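# Load two glove boxes from cart into wall dispenser

## Task

Take the two new glove boxes off the cart and set them into the vacant slots of the wall-mounted glove dispenser. The cart and the pedal bin are free to move. Release both boxes and back the hands away at the end. The robot must not tip over or be left leaning, or the task counts as failed.

## Robot and tools

ROBOT. LinearBot: an omnidirectional base with a column about 1.75 m tall. A carriage slides 1.0 m along it (lift_m). It carries two identical six-joint arms, left and right, each with a two-finger gripper. The arm bases sit about 0.57 m + lift_m above the floor, and carriage parts hang about 0.15 m lower. A hand reaches about 0.78 m from its shoulder but only about 0.38 m below its arm base. The hand is about 0.16 m long and 0.1 m wide, 0.14 m when open. Parked arm joints 1-6: 0, 0.05, 0.05, 1.45, 0, 0. With both parked the robot is about 0.95 m wide and 0.7 m long. Cameras: carriage_camera is fixed, facing forward and tilted about 20 degrees down. left_wrist_camera and right_wrist_camera look out beyond the fingertips.

FRAMES. Base frame: origin on the floor below the base centre, x forward, y left, z up. left_hand and right_hand give the point between each hand's finger pads in this frame. quat_wxyz maps base axes to hand axes. The hand's z runs along the fingers and the fingers open along its y. A hand pointing straight up with joints 1, 5 and 6 at 0 reads (1,0,0,0). The odometry frame is the base frame where the scene began. base_odometry counts wheel rotation, so slip shows up as travel. Heading is positive to the left, from -3.142 to 3.142.

execute_actions(actions, cameras). actions is a list holding one action, or an empty list to just get state and images. An action may have "base", "joints" or both; they start together.
- base takes exactly one relative move from where the base last reported itself. translate_m: metres, forward positive, -2 to 2. strafe_m: metres, left positive, -2 to 2. rotate_rad: radians, counter-clockwise positive, -6.3 to 6.3.
- joints is a single dict, keyed by joint name, shared by both arms. Every value is an absolute target, not an offset. lift_m: 0 to 1 m. For each side (left_/right_): joint1_rad -2.617 to 3.054, turns the arm about vertical, 0 forward, positive left. joint2_rad 0 to 3.141, shoulder: 0 upper arm back and level, 1.57 upright, 3.14 forward and level. joint3_rad 0 to 3.141, elbow: 0 folded, 3.14 straight. joint4_rad -1.57 to 1.57, wrist pitch, positive lifts the fingertips. joint5_rad -1.57 to 1.57, wrist yaw, positive swings the fingertips to the right (opposite sense to joint1). joint6_rad -2.094 to 2.094, roll about the finger axis, positive clockwise viewed from the forearm. gripper_m 0 to 0.093, the pad gap in metres.
- Done tolerances: lift 0.004, joint1 0.02, joints 2-3 0.055, joint4 0.04, joints 5-6 0.02, gripper 0.004.
- A joint or base left out of an action may still be driving toward an earlier target. An unknown key or out-of-range value makes the whole call rejected, with no motion. Each action lasts at most 15 s. Arm speed is up to 1.8 rad/s for joints 1-3 and 2.7 rad/s for joints 4-6.
- cameras: a list of camera names or "all". Omitted or null gives every camera, [] gives none. The pictures line lists the image order.

wait(seconds): 0 to 10 s, with no new command; returns state and images.
zoom_image(camera, region): region is [x0,y0,x1,y1] in pixels of that camera's latest full image (896x504, origin top-left), at most 504x504.
read_manual(section): only licence texts.
finished_scene(scene): pass the current scene's integer. It ends the scene for good, so the boxes must already be seated and released.

RESULT LINES. base_status and joint_status tell how each commanded motion ended. done: the target was reached; for the base it only means the wheels turned enough, and a 1-2 mm move may fall short yet say done. off_target: it stopped short and may still push. A gripper holding an object usually shows this. contact_stop or time_out: the target is dropped and the part holds where it stopped. "joint command not followed" (with a cause line): a self-collision check withheld that arm's targets; its gripper command still runs. Withheld joints show not_followed and may be retried on later actions. To get free, first move only the blocked arm well clear, then the other in a later action. on_its_own reports what the call did not command; "held at" is the held target, not the actual position. motor_effort is a percent of maximum, positive toward higher joint values, with the bracket giving the peak. Readings carry fixed bias and noise. If lift effort keeps falling while lowering, the hand or its load is resting on something. drive_wheels clearly higher at rest than after a free drive means the base is still pressing on something. ARM HIT means an arm struck the robot itself. MOTOR HOT appears from 75 °C. An OVER-TEMPERATURE FAULT stops an arm at 90 °C, and at 100 °C the arm goes limp and falls. Affected keys read limit_stop_at_motor_heat; resend them. Outstretched arms heat quickly even when empty, and holding a load heats the motors while you think.

CONTACT AND CAUTIONS. The base stops on wheel overload or a shoved arm joint, but only after impact, and may coast up to about 0.3 m. Arms are mostly unwatched during turns or while arm joints are commanded. Arms and grippers never stop on contact; they keep pressing and snap to the target once freed. After a blocked drive, back off about 0.2 m along the path you came (or undo the turn), and repeat if still pressed. Do not back into a table edge: the column can strike it and tip the robot. Hand readings drift at long reach. About 1 kg makes a level hand sag 10-17 cm, and a fully straight arm may not lift it. Grip force is about 45-60 N per pad. Tipping risk grows with a high carriage, extended arms, loads, pulling, or sudden stops; about 1.5 kg per hand with both arms forward can topple it. Only images reveal a lean. Never let the arms collide or press on each other. Avoid dropping, slamming or shoving objects hard, and note that loose objects can get brief random pushes. The robot holds its last command while you reason.

CALIBRATION. carriage_camera 896x504, fx=fy 256.042, centre (444.784, 250.907), at about (0.170, -0.004, 1.270) in the base frame at the start. Wrist cameras are 896x504: left f 525.896, right f 407.408. T_world_to_cam maps the base frame to the camera frame (OpenCV). Wrist camera poses follow the joint readings and can be several times less accurate.

Each tool is called as name(argument=value, ...), one argument or row to a line, values as JSON.

## Session

execute_actions(
  actions=[],
)

Scene clock: 0.00 s.
base_odometry: x=+0.000 y=+0.000 heading=+0.000 (m, m, rad; odometry frame)
base_status: not commanded
joint_positions: lift_m=+0.302 left_joint1_rad=+0.007 left_joint2_rad=+0.053 left_joint3_rad=+0.053 left_joint4_rad=+1.466 left_joint5_rad=-0.023 left_joint6_rad=+0.014 left_gripper_m=+0.094 right_joint1_rad=-0.025 right_joint2_rad=+0.070 right_joint3_rad=+0.062 right_joint4_rad=+1.434 right_joint5_rad=+0.018 right_joint6_rad=+0.013 right_gripper_m=+0.095
joint_status: not commanded
motor_effort: lift_m=+28 drive_wheels=+1 (%)
left_hand: x=+0.2865 y=+0.3342 z=+1.2896 quat_wxyz=(+0.999, -0.011, +0.052, +0.011) (m; base frame)
right_hand: x=+0.2969 y=-0.3341 z=+1.2909 quat_wxyz=(+0.997, +0.011, +0.072, -0.007) (m; base frame)
pictures: carriage_camera, left_wrist_camera, right_wrist_camera
Images, in order (width x height): carriage_camera 896x504, left_wrist_camera 896x504, right_wrist_camera 896x504.

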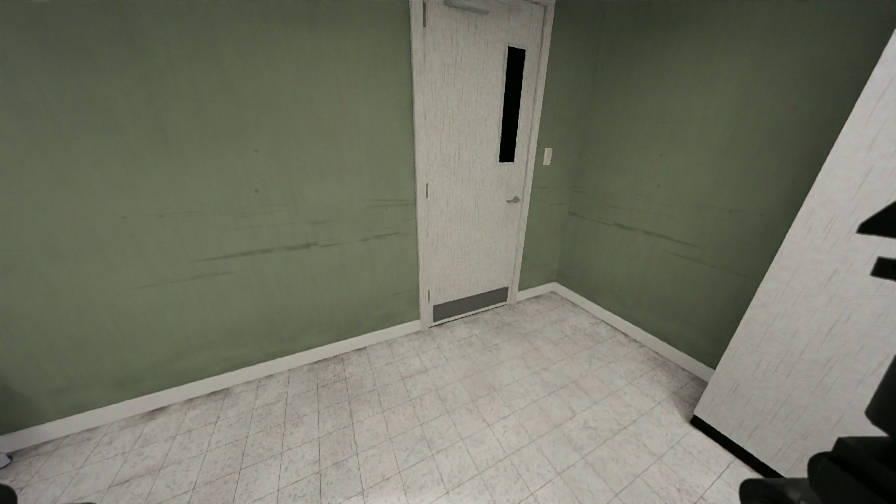

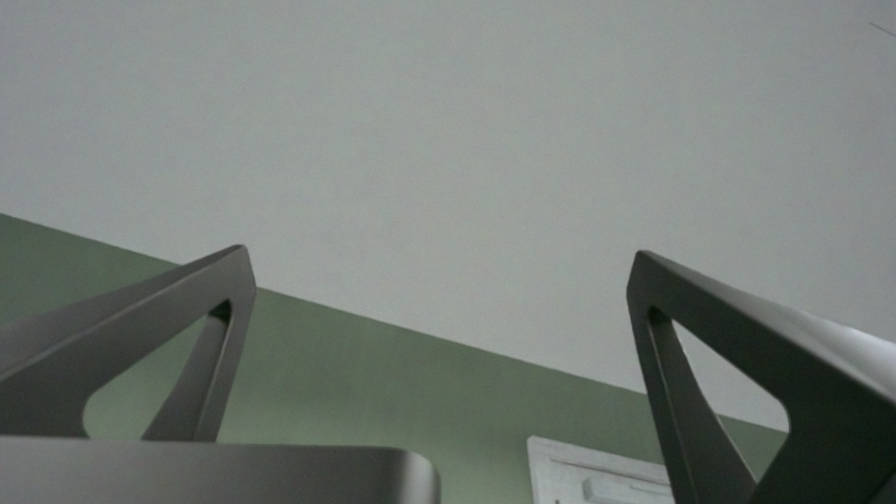

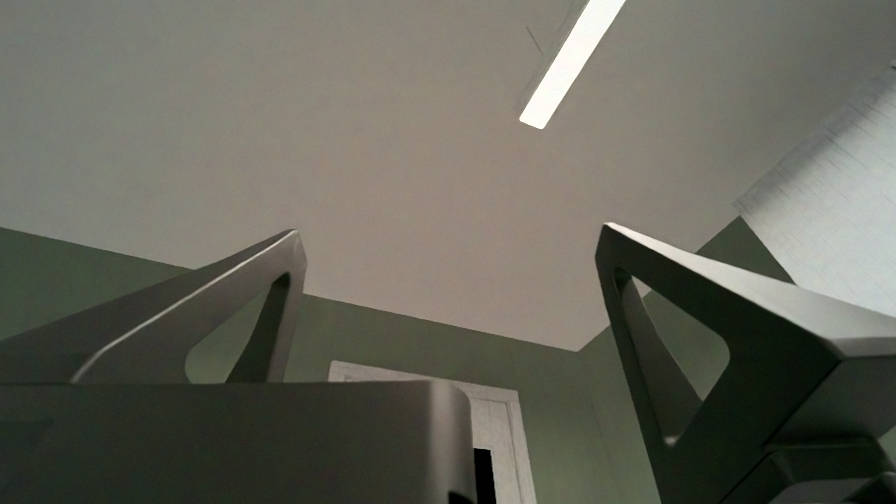

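execute_actions(
  actions=[
    {"base":{"rotate_rad":1.8}},
  ],
  cameras=["carriage_camera"],
)

Scene clock: 4.60 s.
base_odometry: x=+0.000 y=+0.000 heading=+1.800 (m, m, rad; odometry frame)
base_status: done
joint_positions: lift_m=+0.302 left_joint1_rad=+0.007 left_joint2_rad=+0.053 left_joint3_rad=+0.053 left_joint4_rad=+1.466 left_joint5_rad=-0.023 left_joint6_rad=+0.014 left_gripper_m=+0.094 right_joint1_rad=-0.025 right_joint2_rad=+0.070 right_joint3_rad=+0.062 right_joint4_rad=+1.433 right_joint5_rad=+0.018 right_joint6_rad=+0.013 right_gripper_m=+0.095
joint_status: not commanded
motor_effort: lift_m=+29(29) drive_wheels=+3(12) (%)
left_hand: x=+0.2865 y=+0.3342 z=+1.2896 quat_wxyz=(+0.999, -0.011, +0.052, +0.011) (m; base frame)
right_hand: x=+0.2971 y=-0.3341 z=+1.2909 quat_wxyz=(+0.997, +0.011, +0.072, -0.007) (m; base frame)
pictures: carriage_camera
Images, in order (width x height): carriage_camera 896x504.

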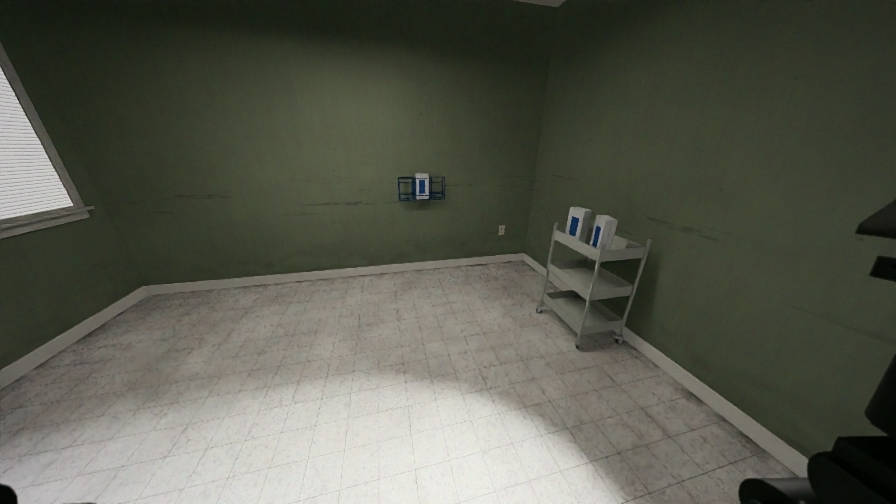

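zoom_image(
  camera="carriage_camera",
  region=[380, 160, 680, 360],
)

Region (380, 160, 680, 360) of carriage_camera's 896x504 image, scaled by 1.680, with more detail than that image has.

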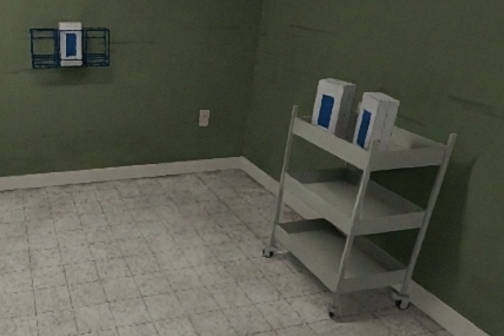

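execute_actions(
  actions=[
    {"base":{"rotate_rad":-1.34},"joints":{"lift_m":0.5}},
  ],
  cameras=[],
)

execute_actions(
  actions=[
    {"base":{"strafe_m":1.5}},
  ],
  cameras=[],
)

execute_actions(
  actions=[
    {"base":{"translate_m":0.55}},
  ],
  cameras=["carriage_camera"],
)

Scene clock: 16.73 s.
base_odometry: x=+0.000 y=+0.000 heading=+0.460 (m, m, rad; odometry frame)
base_status: done
joint_positions: lift_m=+0.500 left_joint1_rad=+0.007 left_joint2_rad=+0.053 left_joint3_rad=+0.053 left_joint4_rad=+1.466 left_joint5_rad=-0.023 left_joint6_rad=+0.014 left_gripper_m=+0.094 right_joint1_rad=-0.025 right_joint2_rad=+0.070 right_joint3_rad=+0.062 right_joint4_rad=+1.432 right_joint5_rad=+0.018 right_joint6_rad=+0.013 right_gripper_m=+0.095
joint_status: all done
motor_effort: lift_m=+32(38) drive_wheels=+3(6) (%)
left_hand: x=+0.2865 y=+0.3342 z=+1.4878 quat_wxyz=(+0.999, -0.011, +0.052, +0.011) (m; base frame)
right_hand: x=+0.2975 y=-0.3341 z=+1.4890 quat_wxyz=(+0.997, +0.011, +0.073, -0.007) (m; base frame)
pictures: none
No camera images: the call's "cameras" was empty. Leave "cameras" out to get every camera's image.

Scene clock: 22.00 s.
base_odometry: x=-0.665 y=+1.345 heading=+0.459 (m, m, rad; odometry frame)
base_status: done
joint_positions: lift_m=+0.500 left_joint1_rad=+0.007 left_joint2_rad=+0.053 left_joint3_rad=+0.053 left_joint4_rad=+1.466 left_joint5_rad=-0.023 left_joint6_rad=+0.014 left_gripper_m=+0.094 right_joint1_rad=-0.025 right_joint2_rad=+0.070 right_joint3_rad=+0.062 right_joint4_rad=+1.432 right_joint5_rad=+0.018 right_joint6_rad=+0.013 right_gripper_m=+0.095
joint_status: not commanded
motor_effort: lift_m=+32(31) drive_wheels=-3(10) (%)
left_hand: x=+0.2865 y=+0.3342 z=+1.4878 quat_wxyz=(+0.999, -0.011, +0.052, +0.011) (m; base frame)
right_hand: x=+0.2975 y=-0.3341 z=+1.4890 quat_wxyz=(+0.997, +0.011, +0.073, -0.007) (m; base frame)
pictures: none
No camera images: the call's "cameras" was empty. Leave "cameras" out to get every camera's image.

Scene clock: 25.27 s.
base_odometry: x=-0.172 y=+1.589 heading=+0.460 (m, m, rad; odometry frame)
base_status: done
joint_positions: lift_m=+0.500 left_joint1_rad=+0.007 left_joint2_rad=+0.053 left_joint3_rad=+0.053 left_joint4_rad=+1.465 left_joint5_rad=-0.023 left_joint6_rad=+0.014 left_gripper_m=+0.094 right_joint1_rad=-0.025 right_joint2_rad=+0.070 right_joint3_rad=+0.062 right_joint4_rad=+1.433 right_joint5_rad=+0.018 right_joint6_rad=+0.013 right_gripper_m=+0.095
joint_status: not commanded
motor_effort: lift_m=+31(32) drive_wheels=-3(5) (%)
left_hand: x=+0.2866 y=+0.3342 z=+1.4877 quat_wxyz=(+0.999, -0.011, +0.052, +0.011) (m; base frame)
right_hand: x=+0.2973 y=-0.3341 z=+1.4890 quat_wxyz=(+0.997, +0.011, +0.073, -0.007) (m; base frame)
pictures: carriage_camera
camera_calibration (this result's frames):
carriage_camera: T_world_to_cam=[[-0.0209994, -0.999705, 0.01218, -0.0184591], [-0.386135, -0.00312765, -0.922437, 1.41981], [0.922203, -0.0240738, -0.385955, 0.410111], [0, 0, 0, 1]] pos_world=[0.169642, -0.00414009, 1.46819]
Images, in order (width x height): carriage_camera 896x504.

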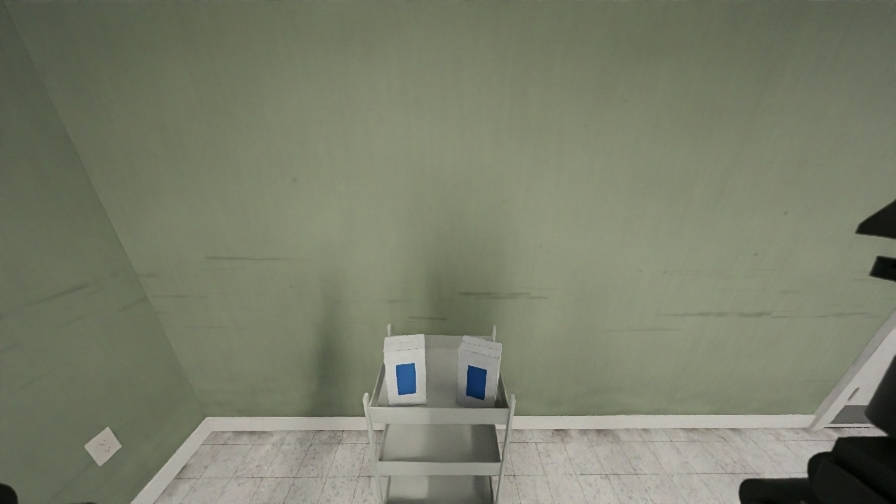

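zoom_image(
  camera="carriage_camera",
  region=[350, 310, 530, 430],
)

Region (350, 310, 530, 430) of carriage_camera's 896x504 image, scaled by 2.800, with more detail than that image has.

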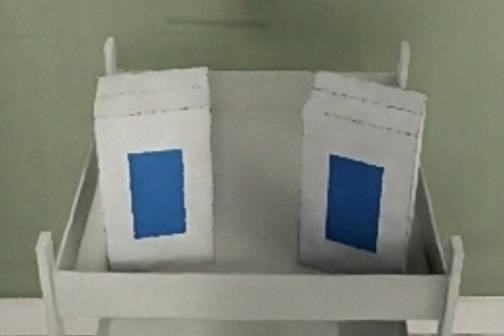

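execute_actions(
  actions=[
    {"base":{"strafe_m":-0.222},"joints":{"lift_m":0.3,"left_joint2_rad":2.0,"left_joint3_rad":1.8,"left_joint4_rad":-1.37,"left_joint6_rad":-1.77,"right_joint2_rad":2.0,"right_joint3_rad":1.8,"right_joint4_rad":-1.37,"right_joint6_rad":1.92}},
  ],
  cameras=[],
)

execute_actions(
  actions=[
    {"base":{"translate_m":0.175}},
  ],
)

Scene clock: 40.97 s.
base_odometry: x=-0.073 y=+1.390 heading=+0.460 (m, m, rad; odometry frame)
base_status: done
joint_positions: lift_m=+0.300 left_joint1_rad=+0.007 left_joint2_rad=+2.005 left_joint3_rad=+1.766 left_joint4_rad=-1.365 left_joint5_rad=-0.023 left_joint6_rad=-1.763 left_gripper_m=+0.094 right_joint1_rad=-0.025 right_joint2_rad=+2.000 right_joint3_rad=+1.775 right_joint4_rad=-1.363 right_joint5_rad=+0.018 right_joint6_rad=+1.912 right_gripper_m=+0.095
joint_status: all done
motor_effort: lift_m=+23(24) drive_wheels=-2(8) (%)
left_hand: x=+0.6347 y=+0.3366 z=+0.9639 quat_wxyz=(-0.002, -0.774, +0.633, +0.020) (m; base frame)
right_hand: x=+0.6373 y=-0.3427 z=+0.9677 quat_wxyz=(+0.002, +0.824, +0.566, -0.013) (m; base frame)
pictures: none
No camera images: the call's "cameras" was empty. Leave "cameras" out to get every camera's image.

Scene clock: 43.00 s.
base_odometry: x=+0.084 y=+1.468 heading=+0.460 (m, m, rad; odometry frame)
base_status: done
joint_positions: lift_m=+0.300 left_joint1_rad=+0.007 left_joint2_rad=+2.005 left_joint3_rad=+1.766 left_joint4_rad=-1.365 left_joint5_rad=-0.023 left_joint6_rad=-1.763 left_gripper_m=+0.094 right_joint1_rad=-0.025 right_joint2_rad=+2.000 right_joint3_rad=+1.775 right_joint4_rad=-1.363 right_joint5_rad=+0.018 right_joint6_rad=+1.912 right_gripper_m=+0.095
joint_status: not commanded
motor_effort: lift_m=+24(23) drive_wheels=+3(9) (%)
left_hand: x=+0.6347 y=+0.3366 z=+0.9639 quat_wxyz=(-0.002, -0.774, +0.633, +0.020) (m; base frame)
right_hand: x=+0.6372 y=-0.3427 z=+0.9677 quat_wxyz=(+0.002, +0.824, +0.566, -0.013) (m; base frame)
pictures: carriage_camera, left_wrist_camera, right_wrist_camera
camera_calibration (this result's frames):
carriage_camera: T_world_to_cam=[[-0.0209994, -0.999705, 0.01218, -0.0160317], [-0.386135, -0.00312765, -0.922437, 1.23597], [0.922203, -0.0240738, -0.385955, 0.333192], [0, 0, 0, 1]] pos_world=[0.169642, -0.00414009, 1.26889]
left_wrist_camera: T_world_to_cam=[[0.975925, 0.216244, -0.0284361, -0.661717], [0.197264, -0.819514, 0.538036, -0.358041], [0.0930434, -0.530693, -0.842442, 1.05463], [0, 0, 0, 1]] pos_world=[0.618288, 0.409358, 1.06229]
right_wrist_camera: T_world_to_cam=[[-0.921908, 0.387069, 0.0162339, 0.707309], [0.322813, 0.744346, 0.584586, -0.511139], [0.214191, 0.544175, -0.811169, 0.96118], [0, 0, 0, 1]] pos_world=[0.611199, -0.416363, 1.067]
Images, in order (width x height): carriage_camera 896x504, left_wrist_camera 896x504, right_wrist_camera 896x504.

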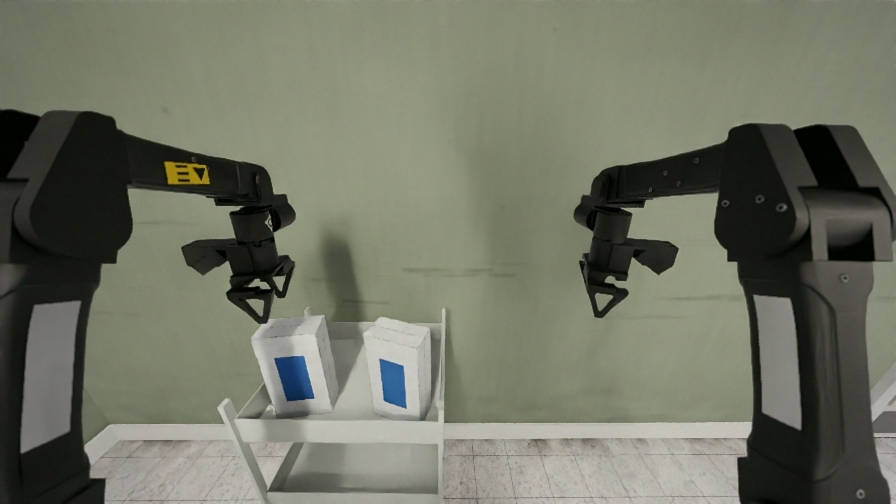

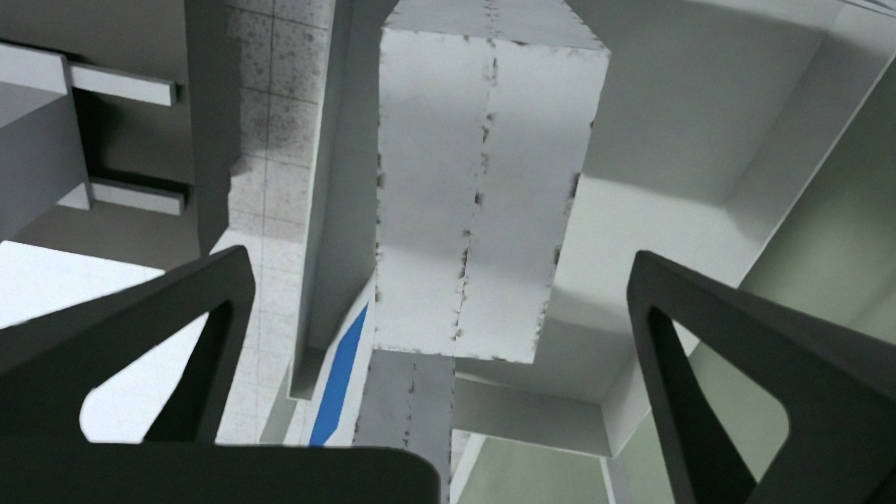

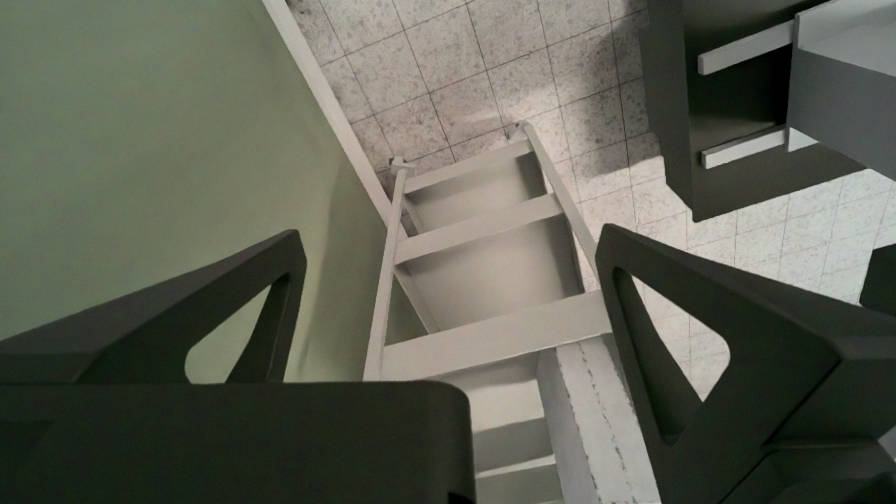

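execute_actions(
  actions=[
    {"base":{"translate_m":0.004},"joints":{"lift_m":0.225,"left_joint4_rad":-1.33,"left_joint6_rad":-1.68,"right_joint4_rad":-1.34}},
  ],
  cameras=["left_wrist_camera"],
)

Scene clock: 47.33 s.
base_odometry: x=+0.087 y=+1.469 heading=+0.459 (m, m, rad; odometry frame)
base_status: done
joint_positions: lift_m=+0.225 left_joint1_rad=+0.007 left_joint2_rad=+2.006 left_joint3_rad=+1.782 left_joint4_rad=-1.332 left_joint5_rad=-0.023 left_joint6_rad=-1.686 left_gripper_m=+0.094 right_joint1_rad=-0.025 right_joint2_rad=+2.001 right_joint3_rad=+1.788 right_joint4_rad=-1.343 right_joint5_rad=+0.018 right_joint6_rad=+1.912 right_gripper_m=+0.095
joint_status: all done
motor_effort: lift_m=+24(25) drive_wheels=+2(10) (%)
left_hand: x=+0.6467 y=+0.3367 z=+0.8923 quat_wxyz=(+0.014, -0.749, +0.663, +0.002) (m; base frame)
right_hand: x=+0.6455 y=-0.3429 z=+0.8958 quat_wxyz=(+0.012, +0.824, +0.566, +0.001) (m; base frame)
pictures: left_wrist_camera
camera_calibration (this result's frames):
left_wrist_camera: T_world_to_cam=[[0.989934, 0.140465, 0.0173496, -0.699943], [0.108364, -0.831076, 0.5455, -0.26713], [0.0910427, -0.538129, -0.837931, 0.993044], [0, 0, 0, 1]] pos_world=[0.631435, 0.410699, 0.989966]
Images, in order (width x height): left_wrist_camera 896x504.

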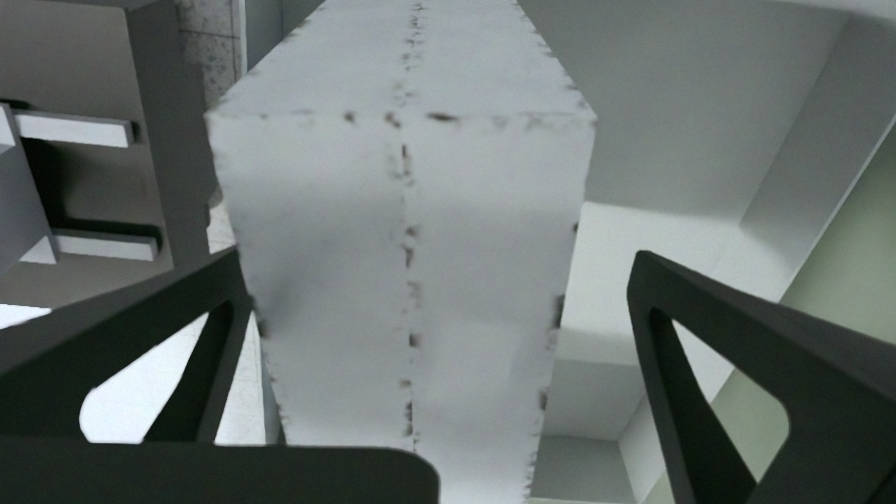

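execute_actions(
  actions=[
    {"base":{"translate_m":-0.008}},
  ],
  cameras=[],
)

execute_actions(
  actions=[
    {"joints":{"lift_m":0.185}},
  ],
  cameras=["left_wrist_camera","carriage_camera"],
)

execute_actions(
  actions=[
    {"joints":{"left_gripper_m":0.06}},
  ],
  cameras=[],
)

execute_actions(
  actions=[
    {"joints":{"lift_m":0.33,"left_joint6_rad":-1.57}},
  ],
  cameras=["carriage_camera"],
)

execute_actions(
  actions=[
    {"base":{"strafe_m":0.42}},
  ],
  cameras=[],
)

execute_actions(
  actions=[
    {"base":{"translate_m":-0.015},"joints":{"lift_m":0.24}},
  ],
  cameras=["right_wrist_camera","carriage_camera"],
)

Scene clock: 56.13 s.
base_odometry: x=+0.080 y=+1.466 heading=+0.459 (m, m, rad; odometry frame)
base_status: done
joint_positions: lift_m=+0.225 left_joint1_rad=+0.007 left_joint2_rad=+2.006 left_joint3_rad=+1.782 left_joint4_rad=-1.331 left_joint5_rad=-0.023 left_joint6_rad=-1.686 left_gripper_m=+0.094 right_joint1_rad=-0.025 right_joint2_rad=+2.001 right_joint3_rad=+1.788 right_joint4_rad=-1.342 right_joint5_rad=+0.018 right_joint6_rad=+1.912 right_gripper_m=+0.095
joint_status: not commanded
motor_effort: lift_m=+25(25) drive_wheels=-1(8) (%)
left_hand: x=+0.6468 y=+0.3367 z=+0.8923 quat_wxyz=(+0.014, -0.749, +0.663, +0.002) (m; base frame)
right_hand: x=+0.6455 y=-0.3429 z=+0.8958 quat_wxyz=(+0.012, +0.824, +0.566, +0.001) (m; base frame)
pictures: none
No camera images: the call's "cameras" was empty. Leave "cameras" out to get every camera's image.

Scene clock: 56.83 s.
base_odometry: x=+0.080 y=+1.466 heading=+0.459 (m, m, rad; odometry frame)
base_status: not commanded
joint_positions: lift_m=+0.185 left_joint1_rad=+0.007 left_joint2_rad=+2.008 left_joint3_rad=+1.782 left_joint4_rad=-1.331 left_joint5_rad=-0.023 left_joint6_rad=-1.686 left_gripper_m=+0.094 right_joint1_rad=-0.025 right_joint2_rad=+2.003 right_joint3_rad=+1.788 right_joint4_rad=-1.342 right_joint5_rad=+0.018 right_joint6_rad=+1.912 right_gripper_m=+0.095
joint_status: all done
motor_effort: lift_m=+26(26) drive_wheels=+1(2) (%)
left_hand: x=+0.6468 y=+0.3367 z=+0.8516 quat_wxyz=(+0.013, -0.749, +0.663, +0.003) (m; base frame)
right_hand: x=+0.6455 y=-0.3429 z=+0.8549 quat_wxyz=(+0.011, +0.824, +0.566, +0.000) (m; base frame)
pictures: carriage_camera, left_wrist_camera
camera_calibration (this result's frames):
carriage_camera: T_world_to_cam=[[-0.0209994, -0.999705, 0.01218, -0.0146286], [-0.386135, -0.00312765, -0.922437, 1.12971], [0.922203, -0.0240738, -0.385955, 0.288733], [0, 0, 0, 1]] pos_world=[0.169642, -0.00414009, 1.1537]
left_wrist_camera: T_world_to_cam=[[0.989959, 0.140465, 0.0158377, -0.698053], [0.109196, -0.83107, 0.545343, -0.245301], [0.0897641, -0.538138, -0.838063, 0.959811], [0, 0, 0, 1]] pos_world=[0.631673, 0.4107, 0.949211]
Images, in order (width x height): carriage_camera 896x504, left_wrist_camera 896x504.

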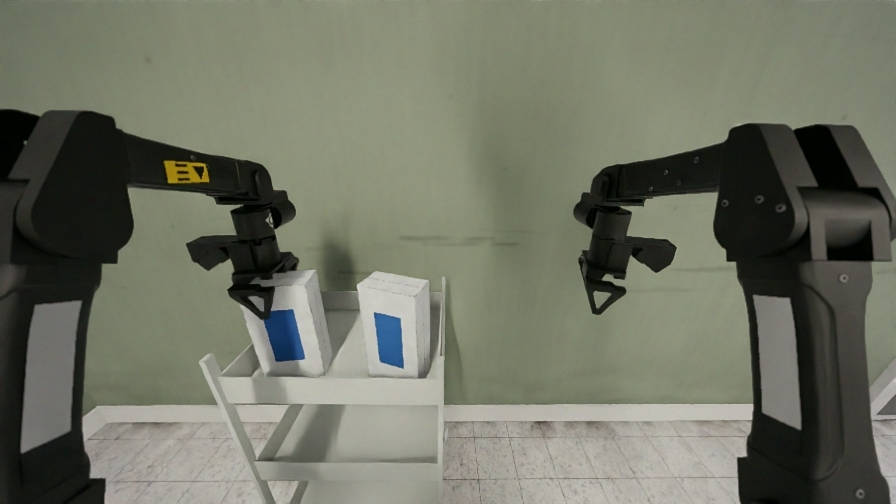

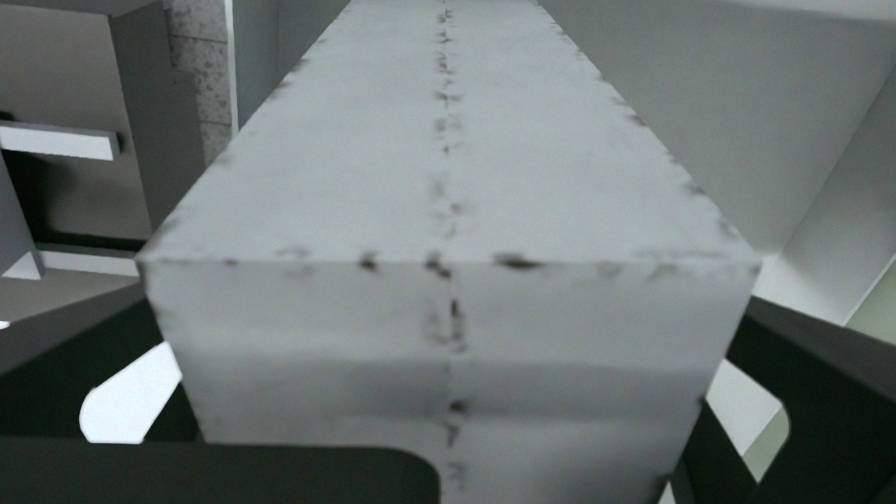

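Scene clock: 57.37 s.
base_odometry: x=+0.080 y=+1.466 heading=+0.459 (m, m, rad; odometry frame)
base_status: not commanded
joint_positions: lift_m=+0.185 left_joint1_rad=+0.007 left_joint2_rad=+2.008 left_joint3_rad=+1.782 left_joint4_rad=-1.330 left_joint5_rad=-0.023 left_joint6_rad=-1.685 left_gripper_m=+0.060 right_joint1_rad=-0.025 right_joint2_rad=+2.003 right_joint3_rad=+1.788 right_joint4_rad=-1.342 right_joint5_rad=+0.018 right_joint6_rad=+1.912 right_gripper_m=+0.095
joint_status: all done
motor_effort: lift_m=+26(26) drive_wheels=-1(1) (%)
left_hand: x=+0.6471 y=+0.3367 z=+0.8516 quat_wxyz=(+0.014, -0.749, +0.663, +0.002) (m; base frame)
right_hand: x=+0.6455 y=-0.3429 z=+0.8549 quat_wxyz=(+0.011, +0.824, +0.566, +0.000) (m; base frame)
pictures: none
No camera images: the call's "cameras" was empty. Leave "cameras" out to get every camera's image.

Scene clock: 58.47 s.
base_odometry: x=+0.080 y=+1.466 heading=+0.459 (m, m, rad; odometry frame)
base_status: not commanded
joint_positions: lift_m=+0.330 left_joint1_rad=+0.007 left_joint2_rad=+2.030 left_joint3_rad=+1.782 left_joint4_rad=-1.330 left_joint5_rad=-0.025 left_joint6_rad=-1.577 left_gripper_m=+0.060 right_joint1_rad=-0.025 right_joint2_rad=+2.004 right_joint3_rad=+1.788 right_joint4_rad=-1.342 right_joint5_rad=+0.018 right_joint6_rad=+1.912 right_gripper_m=+0.095
joint_status: all done
motor_effort: lift_m=+33(39) drive_wheels=+1(1) (%)
left_hand: x=+0.6470 y=+0.3368 z=+0.9878 quat_wxyz=(+0.006, -0.712, +0.702, +0.011) (m; base frame)
right_hand: x=+0.6456 y=-0.3429 z=+0.9991 quat_wxyz=(+0.011, +0.824, +0.566, +0.000) (m; base frame)
pictures: carriage_camera
camera_calibration (this result's frames):
carriage_camera: T_world_to_cam=[[-0.0209994, -0.999705, 0.01218, -0.0163885], [-0.386135, -0.00312765, -0.922437, 1.263], [0.922203, -0.0240738, -0.385955, 0.344501], [0, 0, 0, 1]] pos_world=[0.169642, -0.00414009, 1.2982]
Images, in order (width x height): carriage_camera 896x504.

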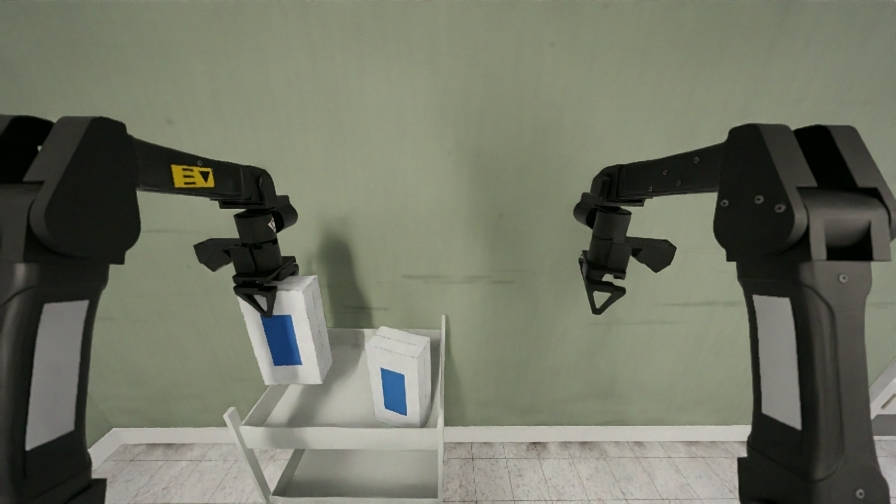

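Scene clock: 61.43 s.
base_odometry: x=-0.106 y=+1.842 heading=+0.459 (m, m, rad; odometry frame)
base_status: done
joint_positions: lift_m=+0.330 left_joint1_rad=+0.009 left_joint2_rad=+2.030 left_joint3_rad=+1.782 left_joint4_rad=-1.330 left_joint5_rad=-0.030 left_joint6_rad=-1.577 left_gripper_m=+0.060 right_joint1_rad=-0.023 right_joint2_rad=+2.004 right_joint3_rad=+1.788 right_joint4_rad=-1.342 right_joint5_rad=+0.018 right_joint6_rad=+1.912 right_gripper_m=+0.095
joint_status: not commanded
motor_effort: lift_m=+32(31) drive_wheels=-1(6) (%)
left_hand: x=+0.6470 y=+0.3385 z=+0.9878 quat_wxyz=(+0.008, -0.712, +0.702, +0.013) (m; base frame)
right_hand: x=+0.6457 y=-0.3422 z=+0.9991 quat_wxyz=(+0.011, +0.824, +0.567, +0.000) (m; base frame)
pictures: none
No camera images: the call's "cameras" was empty. Leave "cameras" out to get every camera's image.

Scene clock: 62.33 s.
base_odometry: x=-0.119 y=+1.836 heading=+0.459 (m, m, rad; odometry frame)
base_status: done
joint_positions: lift_m=+0.240 left_joint1_rad=+0.009 left_joint2_rad=+2.031 left_joint3_rad=+1.782 left_joint4_rad=-1.330 left_joint5_rad=-0.030 left_joint6_rad=-1.577 left_gripper_m=+0.060 right_joint1_rad=-0.023 right_joint2_rad=+2.003 right_joint3_rad=+1.788 right_joint4_rad=-1.341 right_joint5_rad=+0.018 right_joint6_rad=+1.912 right_gripper_m=+0.095
joint_status: all done
motor_effort: lift_m=+26(26) drive_wheels=+1(2) (%)
left_hand: x=+0.6469 y=+0.3385 z=+0.8981 quat_wxyz=(+0.007, -0.712, +0.702, +0.014) (m; base frame)
right_hand: x=+0.6459 y=-0.3422 z=+0.9099 quat_wxyz=(+0.012, +0.824, +0.567, +0.001) (m; base frame)
pictures: carriage_camera, right_wrist_camera
camera_calibration (this result's frames):
carriage_camera: T_world_to_cam=[[-0.0209994, -0.999705, 0.01218, -0.0152987], [-0.386135, -0.00312765, -0.922437, 1.18045], [0.922203, -0.0240738, -0.385955, 0.309965], [0, 0, 0, 1]] pos_world=[0.169642, -0.00414009, 1.20871]
right_wrist_camera: T_world_to_cam=[[-0.92267, 0.38531, -0.0146798, 0.74415], [0.301832, 0.745416, 0.59435, -0.475536], [0.239952, 0.543958, -0.804072, 0.88897], [0, 0, 0, 1]] pos_world=[0.616827, -0.415819, 1.00836]
Images, in order (width x height): carriage_camera 896x504, right_wrist_camera 896x504.

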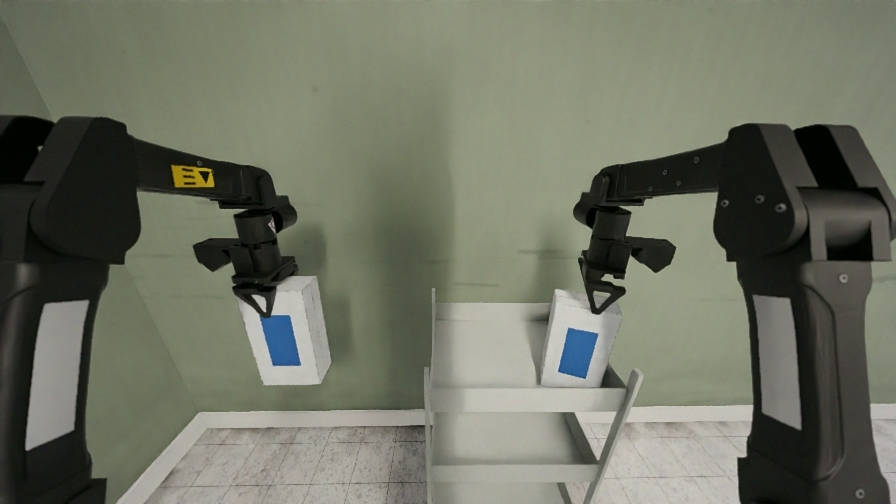

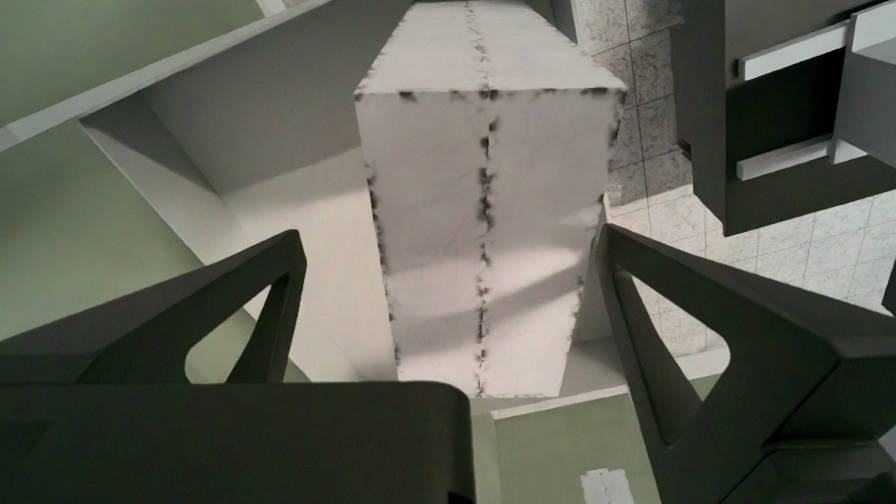

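execute_actions(
  actions=[
    {"base":{"translate_m":-0.011},"joints":{"left_gripper_m":0.05}},
  ],
  cameras=[],
)

execute_actions(
  actions=[
    {"joints":{"lift_m":0.195}},
  ],
  cameras=["right_wrist_camera"],
)

execute_actions(
  actions=[
    {"joints":{"right_gripper_m":0.05}},
  ],
  cameras=[],
)

execute_actions(
  actions=[
    {"joints":{"lift_m":0.4}},
  ],
  cameras=[],
)

execute_actions(
  actions=[
    {"base":{"translate_m":-0.1},"joints":{"lift_m":0.62,"right_joint6_rad":1.55}},
  ],
  cameras=[],
)

execute_actions(
  actions=[
    {"base":{"rotate_rad":1.57}},
  ],
)

Scene clock: 69.97 s.
base_odometry: x=-0.129 y=+1.831 heading=+0.459 (m, m, rad; odometry frame)
base_status: done
joint_positions: lift_m=+0.240 left_joint1_rad=+0.009 left_joint2_rad=+2.031 left_joint3_rad=+1.782 left_joint4_rad=-1.330 left_joint5_rad=-0.030 left_joint6_rad=-1.577 left_gripper_m=+0.059 right_joint1_rad=-0.023 right_joint2_rad=+2.003 right_joint3_rad=+1.788 right_joint4_rad=-1.341 right_joint5_rad=+0.018 right_joint6_rad=+1.912 right_gripper_m=+0.095
joint_status: left_gripper_m off_target (ended at +0.059, target +0.050)
motor_effort: lift_m=+25(26) drive_wheels=-1(5) (%)
left_hand: x=+0.6469 y=+0.3385 z=+0.8981 quat_wxyz=(+0.007, -0.712, +0.702, +0.014) (m; base frame)
right_hand: x=+0.6459 y=-0.3422 z=+0.9099 quat_wxyz=(+0.012, +0.824, +0.567, +0.001) (m; base frame)
pictures: none
No camera images: the call's "cameras" was empty. Leave "cameras" out to get every camera's image.

Scene clock: 70.67 s.
base_odometry: x=-0.129 y=+1.831 heading=+0.459 (m, m, rad; odometry frame)
base_status: not commanded
joint_positions: lift_m=+0.195 left_joint1_rad=+0.009 left_joint2_rad=+2.033 left_joint3_rad=+1.782 left_joint4_rad=-1.330 left_joint5_rad=-0.030 left_joint6_rad=-1.577 left_gripper_m=+0.059 right_joint1_rad=-0.023 right_joint2_rad=+2.004 right_joint3_rad=+1.788 right_joint4_rad=-1.341 right_joint5_rad=+0.018 right_joint6_rad=+1.912 right_gripper_m=+0.095
joint_status: all done
motor_effort: lift_m=+26(26) drive_wheels=+1(1) (%)
left_hand: x=+0.6469 y=+0.3385 z=+0.8525 quat_wxyz=(+0.007, -0.712, +0.702, +0.014) (m; base frame)
right_hand: x=+0.6459 y=-0.3422 z=+0.8645 quat_wxyz=(+0.012, +0.824, +0.567, +0.000) (m; base frame)
pictures: right_wrist_camera
camera_calibration (this result's frames):
right_wrist_camera: T_world_to_cam=[[-0.922686, 0.385311, -0.0136139, 0.742572], [0.302512, 0.7454, 0.594024, -0.448677], [0.239032, 0.54398, -0.804332, 0.85324], [0, 0, 0, 1]] pos_world=[0.61694, -0.415822, 0.962922]
Images, in order (width x height): right_wrist_camera 896x504.

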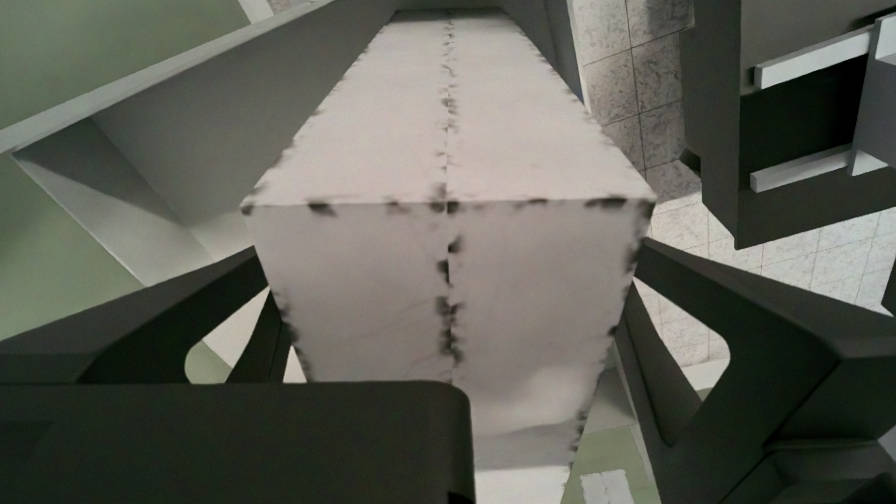

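Scene clock: 71.27 s.
base_odometry: x=-0.129 y=+1.831 heading=+0.459 (m, m, rad; odometry frame)
base_status: not commanded
joint_positions: lift_m=+0.195 left_joint1_rad=+0.009 left_joint2_rad=+2.033 left_joint3_rad=+1.782 left_joint4_rad=-1.330 left_joint5_rad=-0.030 left_joint6_rad=-1.577 left_gripper_m=+0.059 right_joint1_rad=-0.023 right_joint2_rad=+2.004 right_joint3_rad=+1.788 right_joint4_rad=-1.341 right_joint5_rad=+0.018 right_joint6_rad=+1.912 right_gripper_m=+0.058
joint_status: right_gripper_m off_target (ended at +0.058, target +0.050)
motor_effort: lift_m=+26(26) drive_wheels=+1(1) (%)
left_hand: x=+0.6469 y=+0.3385 z=+0.8525 quat_wxyz=(+0.007, -0.712, +0.702, +0.014) (m; base frame)
right_hand: x=+0.6459 y=-0.3422 z=+0.8645 quat_wxyz=(+0.012, +0.824, +0.567, +0.000) (m; base frame)
pictures: none
No camera images: the call's "cameras" was empty. Leave "cameras" out to get every camera's image.

Scene clock: 72.63 s.
base_odometry: x=-0.129 y=+1.831 heading=+0.459 (m, m, rad; odometry frame)
base_status: not commanded
joint_positions: lift_m=+0.400 left_joint1_rad=+0.009 left_joint2_rad=+2.031 left_joint3_rad=+1.782 left_joint4_rad=-1.329 left_joint5_rad=-0.030 left_joint6_rad=-1.577 left_gripper_m=+0.059 right_joint1_rad=-0.023 right_joint2_rad=+2.023 right_joint3_rad=+1.788 right_joint4_rad=-1.341 right_joint5_rad=+0.019 right_joint6_rad=+1.913 right_gripper_m=+0.058
joint_status: all done
motor_effort: lift_m=+33(40) drive_wheels=+1(1) (%)
left_hand: x=+0.6471 y=+0.3385 z=+1.0576 quat_wxyz=(+0.008, -0.712, +0.702, +0.013) (m; base frame)
right_hand: x=+0.6458 y=-0.3422 z=+1.0622 quat_wxyz=(+0.006, +0.824, +0.567, -0.007) (m; base frame)
pictures: none
No camera images: the call's "cameras" was empty. Leave "cameras" out to get every camera's image.

Scene clock: 74.17 s.
base_odometry: x=-0.218 y=+1.787 heading=+0.459 (m, m, rad; odometry frame)
base_status: done
joint_positions: lift_m=+0.620 left_joint1_rad=+0.009 left_joint2_rad=+2.025 left_joint3_rad=+1.782 left_joint4_rad=-1.333 left_joint5_rad=-0.030 left_joint6_rad=-1.577 left_gripper_m=+0.059 right_joint1_rad=-0.023 right_joint2_rad=+2.018 right_joint3_rad=+1.788 right_joint4_rad=-1.343 right_joint5_rad=+0.019 right_joint6_rad=+1.557 right_gripper_m=+0.058
joint_status: all done
motor_effort: lift_m=+32(39) drive_wheels=-1(8) (%)
left_hand: x=+0.6462 y=+0.3385 z=+1.2796 quat_wxyz=(+0.008, -0.712, +0.702, +0.013) (m; base frame)
right_hand: x=+0.6453 y=-0.3423 z=+1.2839 quat_wxyz=(+0.006, +0.710, +0.704, -0.008) (m; base frame)
pictures: none
No camera images: the call's "cameras" was empty. Leave "cameras" out to get every camera's image.

Scene clock: 77.27 s.
base_odometry: x=-0.218 y=+1.787 heading=+2.029 (m, m, rad; odometry frame)
base_status: done
joint_positions: lift_m=+0.620 left_joint1_rad=+0.014 left_joint2_rad=+2.025 left_joint3_rad=+1.782 left_joint4_rad=-1.327 left_joint5_rad=-0.034 left_joint6_rad=-1.577 left_gripper_m=+0.059 right_joint1_rad=-0.027 right_joint2_rad=+2.018 right_joint3_rad=+1.788 right_joint4_rad=-1.327 right_joint5_rad=+0.025 right_joint6_rad=+1.557 right_gripper_m=+0.058
joint_status: not commanded
motor_effort: lift_m=+33(32) drive_wheels=+4(13) (%)
left_hand: x=+0.6477 y=+0.3414 z=+1.2796 quat_wxyz=(+0.012, -0.714, +0.700, +0.012) (m; base frame)
right_hand: x=+0.6492 y=-0.3447 z=+1.2840 quat_wxyz=(+0.014, +0.712, +0.702, -0.004) (m; base frame)
pictures: carriage_camera, left_wrist_camera, right_wrist_camera
camera_calibration (this result's frames):
carriage_camera: T_world_to_cam=[[-0.0209994, -0.999705, 0.01218, -0.0199203], [-0.386135, -0.00312765, -0.922437, 1.53047], [0.922203, -0.0240738, -0.385955, 0.456414], [0, 0, 0, 1]] pos_world=[0.169642, -0.00414009, 1.58816]
left_wrist_camera: T_world_to_cam=[[0.999235, 0.0390965, 0.000721361, -0.658476], [0.0326596, -0.844579, 0.534433, -0.406774], [0.0215037, -0.534001, -0.84521, 1.37296], [0, 0, 0, 1]] pos_world=[0.641734, 0.415354, 1.37831]
right_wrist_camera: T_world_to_cam=[[-0.999001, 0.0439115, -0.00830715, 0.677314], [0.0308047, 0.811271, 0.583859, -0.48482], [0.0323775, 0.583019, -0.811813, 1.34848], [0, 0, 0, 1]] pos_world=[0.647911, -0.422613, 1.38341]
Images, in order (width x height): carriage_camera 896x504, left_wrist_camera 896x504, right_wrist_camera 896x504.

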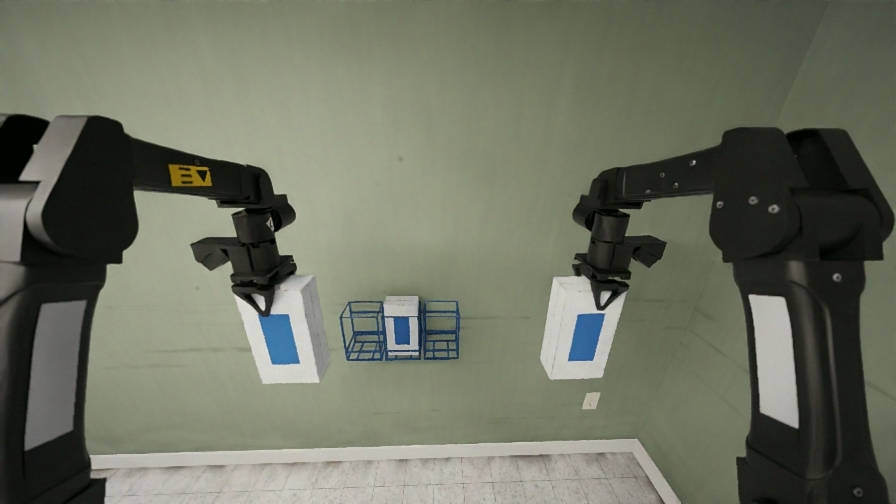

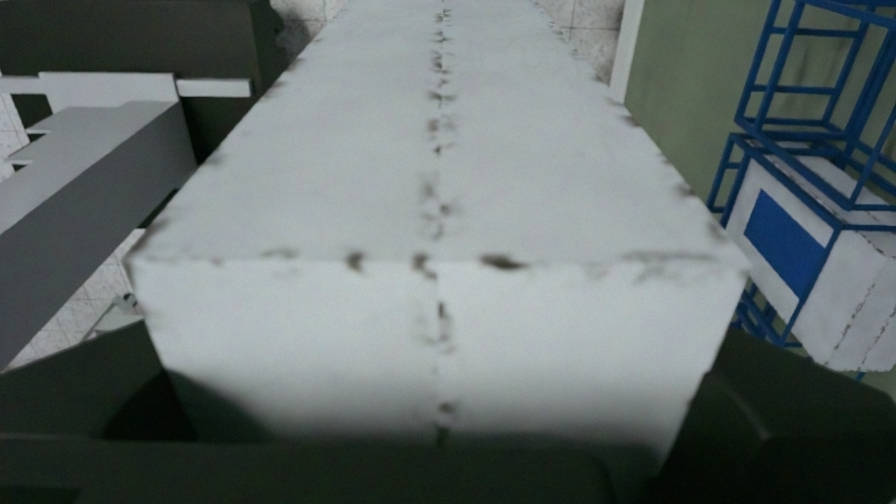

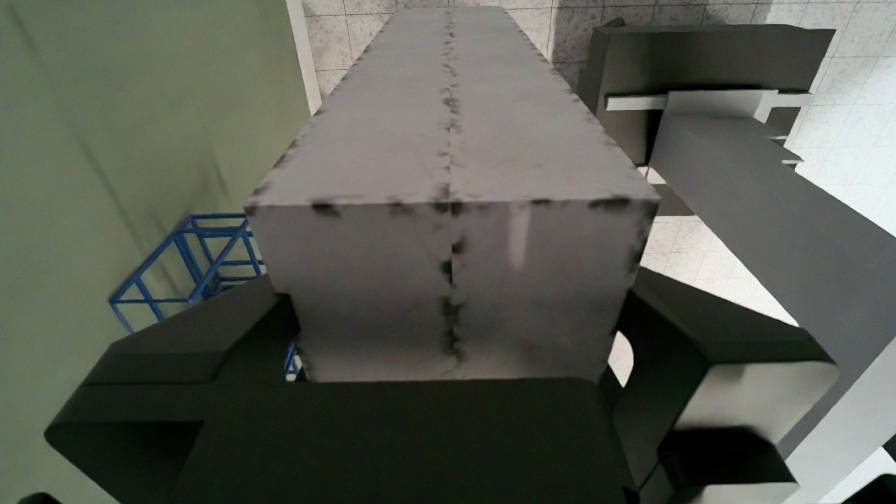

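execute_actions(
  actions=[
    {"base":{"strafe_m":-0.035}},
  ],
  cameras=[],
)

execute_actions(
  actions=[
    {"base":{"translate_m":0.3},"joints":{"lift_m":0.59}},
  ],
  cameras=["left_wrist_camera","carriage_camera"],
)

zoom_image(
  camera="carriage_camera",
  region=[200, 180, 500, 460],
)

Scene clock: 83.60 s.
base_odometry: x=-0.187 y=+1.803 heading=+2.030 (m, m, rad; odometry frame)
base_status: done
joint_positions: lift_m=+0.620 left_joint1_rad=+0.007 left_joint2_rad=+2.025 left_joint3_rad=+1.782 left_joint4_rad=-1.327 left_joint5_rad=-0.029 left_joint6_rad=-1.577 left_gripper_m=+0.059 right_joint1_rad=-0.027 right_joint2_rad=+2.018 right_joint3_rad=+1.788 right_joint4_rad=-1.331 right_joint5_rad=+0.025 right_joint6_rad=+1.557 right_gripper_m=+0.058
joint_status: not commanded
motor_effort: lift_m=+32(33) drive_wheels=+1(10) (%)
left_hand: x=+0.6478 y=+0.3379 z=+1.2796 quat_wxyz=(+0.010, -0.712, +0.702, +0.010) (m; base frame)
right_hand: x=+0.6483 y=-0.3449 z=+1.2840 quat_wxyz=(+0.012, +0.712, +0.702, -0.006) (m; base frame)
pictures: none
No camera images: the call's "cameras" was empty. Leave "cameras" out to get every camera's image.

Scene clock: 86.07 s.
base_odometry: x=-0.320 y=+2.072 heading=+2.029 (m, m, rad; odometry frame)
base_status: done
joint_positions: lift_m=+0.590 left_joint1_rad=+0.007 left_joint2_rad=+2.031 left_joint3_rad=+1.782 left_joint4_rad=-1.326 left_joint5_rad=-0.030 left_joint6_rad=-1.577 left_gripper_m=+0.059 right_joint1_rad=-0.027 right_joint2_rad=+2.024 right_joint3_rad=+1.788 right_joint4_rad=-1.336 right_joint5_rad=+0.025 right_joint6_rad=+1.557 right_gripper_m=+0.058
joint_status: all done
motor_effort: lift_m=+27(28) drive_wheels=-4(10) (%)
left_hand: x=+0.6479 y=+0.3380 z=+1.2478 quat_wxyz=(+0.009, -0.712, +0.702, +0.012) (m; base frame)
right_hand: x=+0.6470 y=-0.3447 z=+1.2523 quat_wxyz=(+0.009, +0.712, +0.702, -0.009) (m; base frame)
pictures: carriage_camera, left_wrist_camera
camera_calibration (this result's frames):
carriage_camera: T_world_to_cam=[[-0.0209994, -0.999705, 0.01218, -0.0195602], [-0.386135, -0.00312765, -0.922437, 1.50319], [0.922203, -0.0240738, -0.385955, 0.445002], [0, 0, 0, 1]] pos_world=[0.169642, -0.00414009, 1.55859]
left_wrist_camera: T_world_to_cam=[[0.999457, 0.0326168, -0.00474228, -0.649651], [0.0300363, -0.842091, 0.538498, -0.39682], [0.0135706, -0.538348, -0.842613, 1.34761], [0, 0, 0, 1]] pos_world=[0.642929, 0.412515, 1.34612]
Images, in order (width x height): carriage_camera 896x504, left_wrist_camera 896x504.

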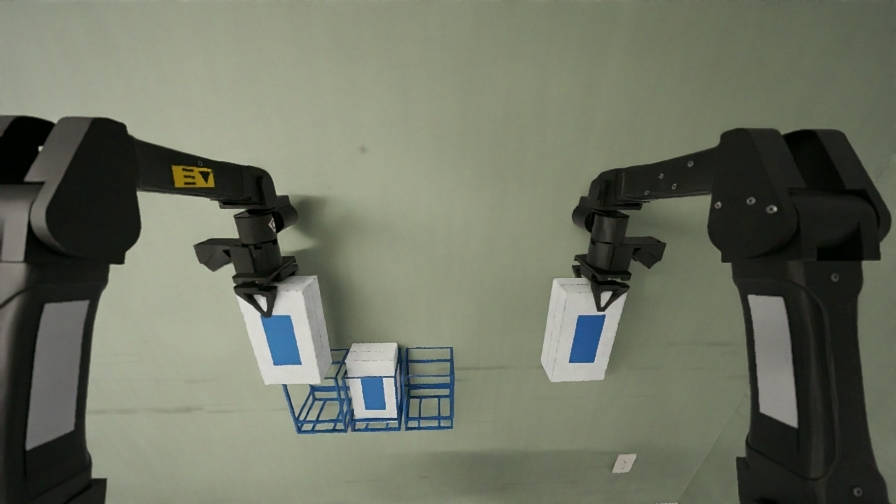

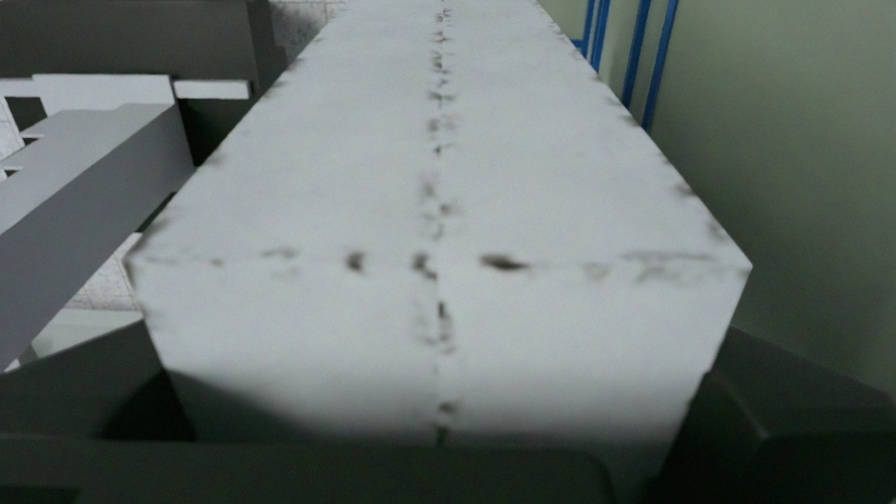

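Region (200, 180, 500, 460) of carriage_camera's 896x504 image, scaled by 1.680, with more detail than that image has; it fills the top 470 rows of this view, and the rest is white.

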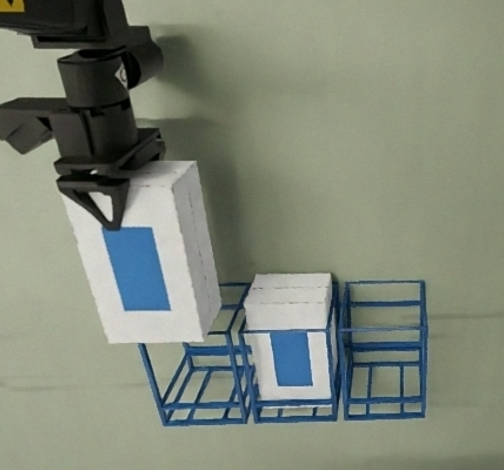

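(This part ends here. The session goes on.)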